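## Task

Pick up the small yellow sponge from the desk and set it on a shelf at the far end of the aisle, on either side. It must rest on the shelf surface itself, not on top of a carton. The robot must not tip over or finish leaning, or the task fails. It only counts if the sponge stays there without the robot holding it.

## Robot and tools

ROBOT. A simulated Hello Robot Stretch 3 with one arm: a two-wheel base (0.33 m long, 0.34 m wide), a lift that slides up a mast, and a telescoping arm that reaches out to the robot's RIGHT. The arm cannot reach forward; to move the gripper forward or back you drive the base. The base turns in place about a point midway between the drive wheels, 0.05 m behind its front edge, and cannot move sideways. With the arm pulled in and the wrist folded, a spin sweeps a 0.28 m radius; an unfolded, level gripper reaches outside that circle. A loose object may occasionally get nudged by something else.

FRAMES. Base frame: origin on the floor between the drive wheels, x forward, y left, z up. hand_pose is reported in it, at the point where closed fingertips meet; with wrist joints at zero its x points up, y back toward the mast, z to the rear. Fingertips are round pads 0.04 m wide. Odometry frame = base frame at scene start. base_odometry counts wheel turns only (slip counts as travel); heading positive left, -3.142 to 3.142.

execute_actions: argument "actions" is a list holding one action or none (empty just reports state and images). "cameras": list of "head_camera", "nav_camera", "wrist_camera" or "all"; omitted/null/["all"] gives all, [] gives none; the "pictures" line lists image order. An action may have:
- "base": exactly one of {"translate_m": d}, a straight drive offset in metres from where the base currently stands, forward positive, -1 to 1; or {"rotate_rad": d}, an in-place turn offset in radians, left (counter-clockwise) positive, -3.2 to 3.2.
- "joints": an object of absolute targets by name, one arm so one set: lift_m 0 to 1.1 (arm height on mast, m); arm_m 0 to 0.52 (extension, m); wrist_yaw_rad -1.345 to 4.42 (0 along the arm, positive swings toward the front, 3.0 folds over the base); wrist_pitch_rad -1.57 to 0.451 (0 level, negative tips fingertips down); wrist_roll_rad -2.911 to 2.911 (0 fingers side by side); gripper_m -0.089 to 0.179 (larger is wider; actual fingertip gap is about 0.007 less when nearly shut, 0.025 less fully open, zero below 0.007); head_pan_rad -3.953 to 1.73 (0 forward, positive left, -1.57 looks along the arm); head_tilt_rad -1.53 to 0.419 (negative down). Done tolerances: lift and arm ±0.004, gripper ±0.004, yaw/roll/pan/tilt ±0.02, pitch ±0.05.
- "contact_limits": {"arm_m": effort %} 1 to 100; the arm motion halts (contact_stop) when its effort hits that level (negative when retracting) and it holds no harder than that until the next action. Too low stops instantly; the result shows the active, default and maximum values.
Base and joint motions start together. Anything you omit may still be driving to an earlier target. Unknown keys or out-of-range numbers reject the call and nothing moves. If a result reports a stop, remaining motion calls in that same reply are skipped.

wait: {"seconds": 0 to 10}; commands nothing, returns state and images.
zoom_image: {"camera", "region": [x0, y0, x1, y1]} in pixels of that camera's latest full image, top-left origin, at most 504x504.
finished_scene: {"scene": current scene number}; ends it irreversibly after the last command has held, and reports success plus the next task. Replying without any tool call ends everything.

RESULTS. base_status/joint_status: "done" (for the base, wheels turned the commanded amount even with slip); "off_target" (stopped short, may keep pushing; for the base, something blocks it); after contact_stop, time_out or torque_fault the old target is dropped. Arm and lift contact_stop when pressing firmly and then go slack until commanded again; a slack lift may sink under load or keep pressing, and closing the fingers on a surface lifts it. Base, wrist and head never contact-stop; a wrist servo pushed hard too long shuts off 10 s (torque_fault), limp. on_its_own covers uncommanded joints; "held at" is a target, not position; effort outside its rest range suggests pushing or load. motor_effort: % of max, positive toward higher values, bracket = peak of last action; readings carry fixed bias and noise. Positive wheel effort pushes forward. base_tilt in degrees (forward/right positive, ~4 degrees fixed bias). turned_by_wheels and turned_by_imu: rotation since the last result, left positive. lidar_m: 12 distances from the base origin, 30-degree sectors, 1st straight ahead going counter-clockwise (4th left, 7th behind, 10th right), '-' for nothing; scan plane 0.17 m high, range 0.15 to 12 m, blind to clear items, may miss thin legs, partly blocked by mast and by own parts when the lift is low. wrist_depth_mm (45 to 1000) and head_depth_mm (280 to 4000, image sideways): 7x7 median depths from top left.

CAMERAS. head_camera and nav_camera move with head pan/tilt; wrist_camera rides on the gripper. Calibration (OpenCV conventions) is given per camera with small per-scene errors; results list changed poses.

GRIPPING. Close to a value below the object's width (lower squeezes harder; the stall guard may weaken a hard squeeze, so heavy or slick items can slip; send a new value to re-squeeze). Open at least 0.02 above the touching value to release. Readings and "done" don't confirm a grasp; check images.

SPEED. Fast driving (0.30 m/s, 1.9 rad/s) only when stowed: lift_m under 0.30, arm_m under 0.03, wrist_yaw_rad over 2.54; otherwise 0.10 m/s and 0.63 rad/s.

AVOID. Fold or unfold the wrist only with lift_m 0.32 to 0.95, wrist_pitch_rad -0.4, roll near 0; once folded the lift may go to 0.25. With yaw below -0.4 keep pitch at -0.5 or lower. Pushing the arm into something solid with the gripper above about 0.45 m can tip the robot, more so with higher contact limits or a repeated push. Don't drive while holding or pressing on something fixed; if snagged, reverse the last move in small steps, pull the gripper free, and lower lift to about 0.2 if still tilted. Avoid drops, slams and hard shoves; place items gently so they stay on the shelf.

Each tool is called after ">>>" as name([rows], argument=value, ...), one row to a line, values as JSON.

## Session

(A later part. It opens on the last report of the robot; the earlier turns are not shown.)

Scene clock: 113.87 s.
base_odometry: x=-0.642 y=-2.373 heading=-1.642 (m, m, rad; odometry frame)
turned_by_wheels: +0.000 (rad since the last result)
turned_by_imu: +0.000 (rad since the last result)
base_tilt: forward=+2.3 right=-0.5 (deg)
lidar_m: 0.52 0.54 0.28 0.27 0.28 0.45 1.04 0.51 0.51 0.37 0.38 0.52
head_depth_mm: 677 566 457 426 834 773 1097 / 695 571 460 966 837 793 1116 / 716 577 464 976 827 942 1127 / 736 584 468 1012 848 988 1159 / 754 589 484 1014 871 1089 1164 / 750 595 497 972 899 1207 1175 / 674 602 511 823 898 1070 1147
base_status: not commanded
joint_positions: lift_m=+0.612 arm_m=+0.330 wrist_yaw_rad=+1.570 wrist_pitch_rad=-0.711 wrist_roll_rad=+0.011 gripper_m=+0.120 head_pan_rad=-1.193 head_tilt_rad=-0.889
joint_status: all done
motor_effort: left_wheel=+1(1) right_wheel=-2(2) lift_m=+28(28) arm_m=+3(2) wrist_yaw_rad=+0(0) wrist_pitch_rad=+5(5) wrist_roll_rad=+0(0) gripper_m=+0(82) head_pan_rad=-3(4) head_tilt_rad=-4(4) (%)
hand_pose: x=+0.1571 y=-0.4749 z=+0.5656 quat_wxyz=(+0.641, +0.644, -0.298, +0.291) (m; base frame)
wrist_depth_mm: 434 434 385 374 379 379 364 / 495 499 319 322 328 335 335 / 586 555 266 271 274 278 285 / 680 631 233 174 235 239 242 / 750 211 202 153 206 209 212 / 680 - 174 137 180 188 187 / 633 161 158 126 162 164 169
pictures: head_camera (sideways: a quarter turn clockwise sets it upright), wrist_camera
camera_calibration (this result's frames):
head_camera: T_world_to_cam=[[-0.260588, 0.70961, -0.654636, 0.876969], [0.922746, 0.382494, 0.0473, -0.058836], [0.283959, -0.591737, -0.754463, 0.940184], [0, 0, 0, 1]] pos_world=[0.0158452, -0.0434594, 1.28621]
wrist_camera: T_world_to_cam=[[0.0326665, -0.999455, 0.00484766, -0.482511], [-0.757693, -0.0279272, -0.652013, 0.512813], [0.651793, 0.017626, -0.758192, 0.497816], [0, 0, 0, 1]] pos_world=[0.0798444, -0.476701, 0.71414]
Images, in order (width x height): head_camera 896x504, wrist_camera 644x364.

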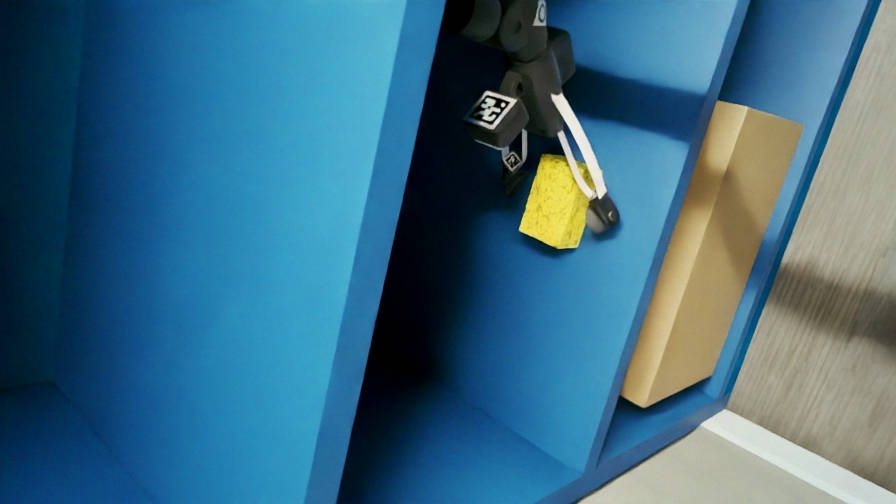

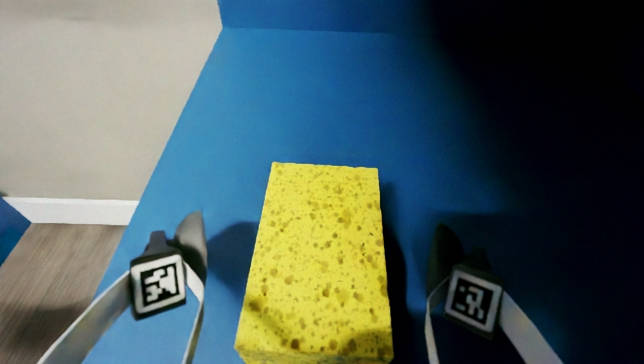

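>>> execute_actions([
  {"joints": {"lift_m": 0.675}},
], cameras=["wrist_camera"])

>>> execute_actions([
  {"joints": {"arm_m": 0.05, "gripper_m": 0.06}},
], cameras=["head_camera", "wrist_camera"])

Scene clock: 115.73 s.
base_odometry: x=-0.642 y=-2.373 heading=-1.642 (m, m, rad; odometry frame)
turned_by_wheels: +0.000 (rad since the last result)
turned_by_imu: +0.000 (rad since the last result)
base_tilt: forward=+2.1 right=-0.6 (deg)
lidar_m: 0.52 0.53 0.29 0.27 0.28 0.45 1.04 0.51 0.51 0.37 0.39 0.52
head_depth_mm: 677 565 457 419 838 774 1097 / 695 571 461 440 841 794 1110 / 715 577 466 977 835 942 1126 / 737 583 470 1012 850 986 1159 / 752 589 484 1014 874 1085 1171 / 753 595 496 978 897 1214 1171 / 675 601 512 825 901 1066 1144
base_status: not commanded
joint_positions: lift_m=+0.675 arm_m=+0.330 wrist_yaw_rad=+1.570 wrist_pitch_rad=-0.711 wrist_roll_rad=+0.011 gripper_m=+0.120 head_pan_rad=-1.193 head_tilt_rad=-0.889
joint_status: all done
motor_effort: left_wheel=+1(1) right_wheel=-2(2) lift_m=+44(46) arm_m=+2(2) wrist_yaw_rad=+0(1) wrist_pitch_rad=+5(5) wrist_roll_rad=+0(0) gripper_m=+1(0) head_pan_rad=-4(3) head_tilt_rad=-4(4) (%)
hand_pose: x=+0.1571 y=-0.4749 z=+0.6280 quat_wxyz=(+0.641, +0.644, -0.298, +0.291) (m; base frame)
wrist_depth_mm: 433 435 407 386 383 385 363 / 502 498 431 417 424 419 367 / 581 575 375 364 372 372 354 / 691 678 310 313 317 322 325 / 801 781 272 224 279 280 285 / 753 - 244 200 248 254 254 / 677 224 219 181 222 222 228
pictures: wrist_camera
camera_calibration (this result's frames):
wrist_camera: T_world_to_cam=[[0.0326663, -0.999455, 0.00484765, -0.482815], [-0.757693, -0.027927, -0.652013, 0.553516], [0.651793, 0.0176258, -0.758192, 0.545147], [0, 0, 0, 1]] pos_world=[0.0798444, -0.476702, 0.776566]
Images, in order (width x height): wrist_camera 644x364.

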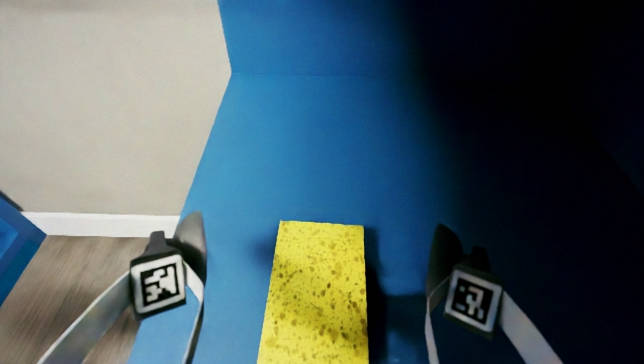

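Scene clock: 119.00 s.
base_odometry: x=-0.642 y=-2.373 heading=-1.642 (m, m, rad; odometry frame)
turned_by_wheels: +0.000 (rad since the last result)
turned_by_imu: +0.000 (rad since the last result)
base_tilt: forward=+2.1 right=-0.6 (deg)
lidar_m: 0.52 0.54 0.29 0.27 0.28 0.45 1.04 0.51 0.51 0.37 0.39 0.52
head_depth_mm: 678 565 458 924 853 - 1096 / 694 571 461 949 859 784 1112 / 717 578 465 980 831 798 1123 / 737 583 469 1007 849 968 1153 / 752 588 485 1016 875 1080 1148 / 752 594 497 980 899 1213 1176 / 674 600 512 826 899 1072 1135
base_status: not commanded
joint_positions: lift_m=+0.675 arm_m=+0.050 wrist_yaw_rad=+1.570 wrist_pitch_rad=-0.711 wrist_roll_rad=+0.011 gripper_m=+0.060 head_pan_rad=-1.193 head_tilt_rad=-0.889
joint_status: all done
motor_effort: left_wheel=+1(1) right_wheel=-2(2) lift_m=+44(44) arm_m=-3(2) wrist_yaw_rad=+0(1) wrist_pitch_rad=+5(5) wrist_roll_rad=+0(0) gripper_m=+0(79) head_pan_rad=-3(3) head_tilt_rad=-4(4) (%)
hand_pose: x=+0.1571 y=-0.1955 z=+0.6280 quat_wxyz=(+0.641, +0.644, -0.298, +0.291) (m; base frame)
wrist_depth_mm: 435 434 426 434 415 382 377 / 490 496 488 493 462 421 429 / 536 568 573 566 536 377 382 / 607 677 669 683 581 322 327 / 718 775 762 817 524 290 286 / 687 746 740 758 - 262 251 / 607 677 701 705 562 236 228
pictures: head_camera (sideways: a quarter turn clockwise sets it upright), wrist_camera
camera_calibration (this result's frames):
head_camera: T_world_to_cam=[[-0.260589, 0.709609, -0.654636, 0.876969], [0.922746, 0.382494, 0.0473, -0.0588359], [0.283959, -0.591737, -0.754463, 0.940184], [0, 0, 0, 1]] pos_world=[0.0158452, -0.0434594, 1.28621]
wrist_camera: T_world_to_cam=[[0.0326664, -0.999455, 0.00484762, -0.203497], [-0.757693, -0.027927, -0.652013, 0.561321], [0.651793, 0.0176259, -0.758192, 0.540221], [0, 0, 0, 1]] pos_world=[0.0798444, -0.197231, 0.776566]
Images, in order (width x height): head_camera 896x504, wrist_camera 644x364.

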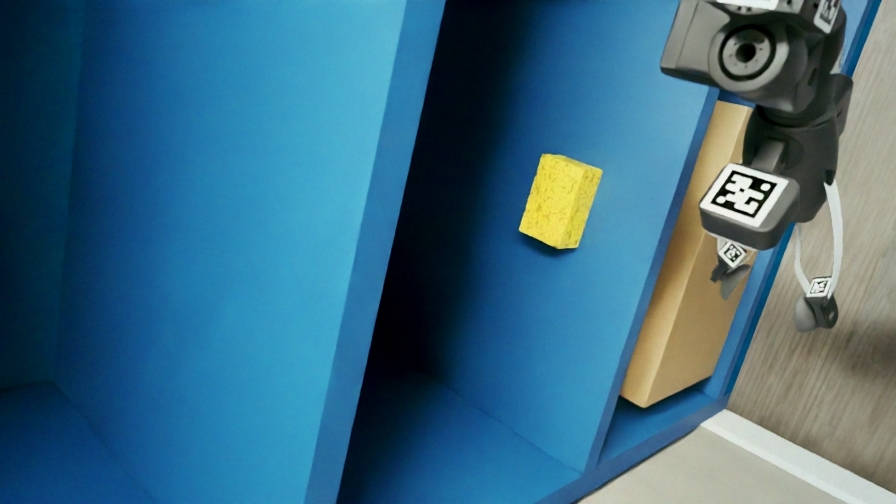

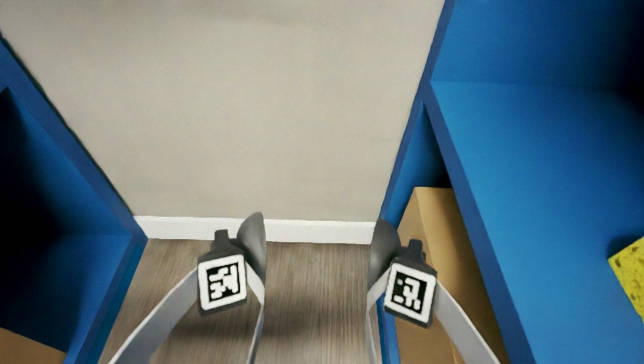

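>>> finished_scene(scene=1)

The scene is finished: the task was done.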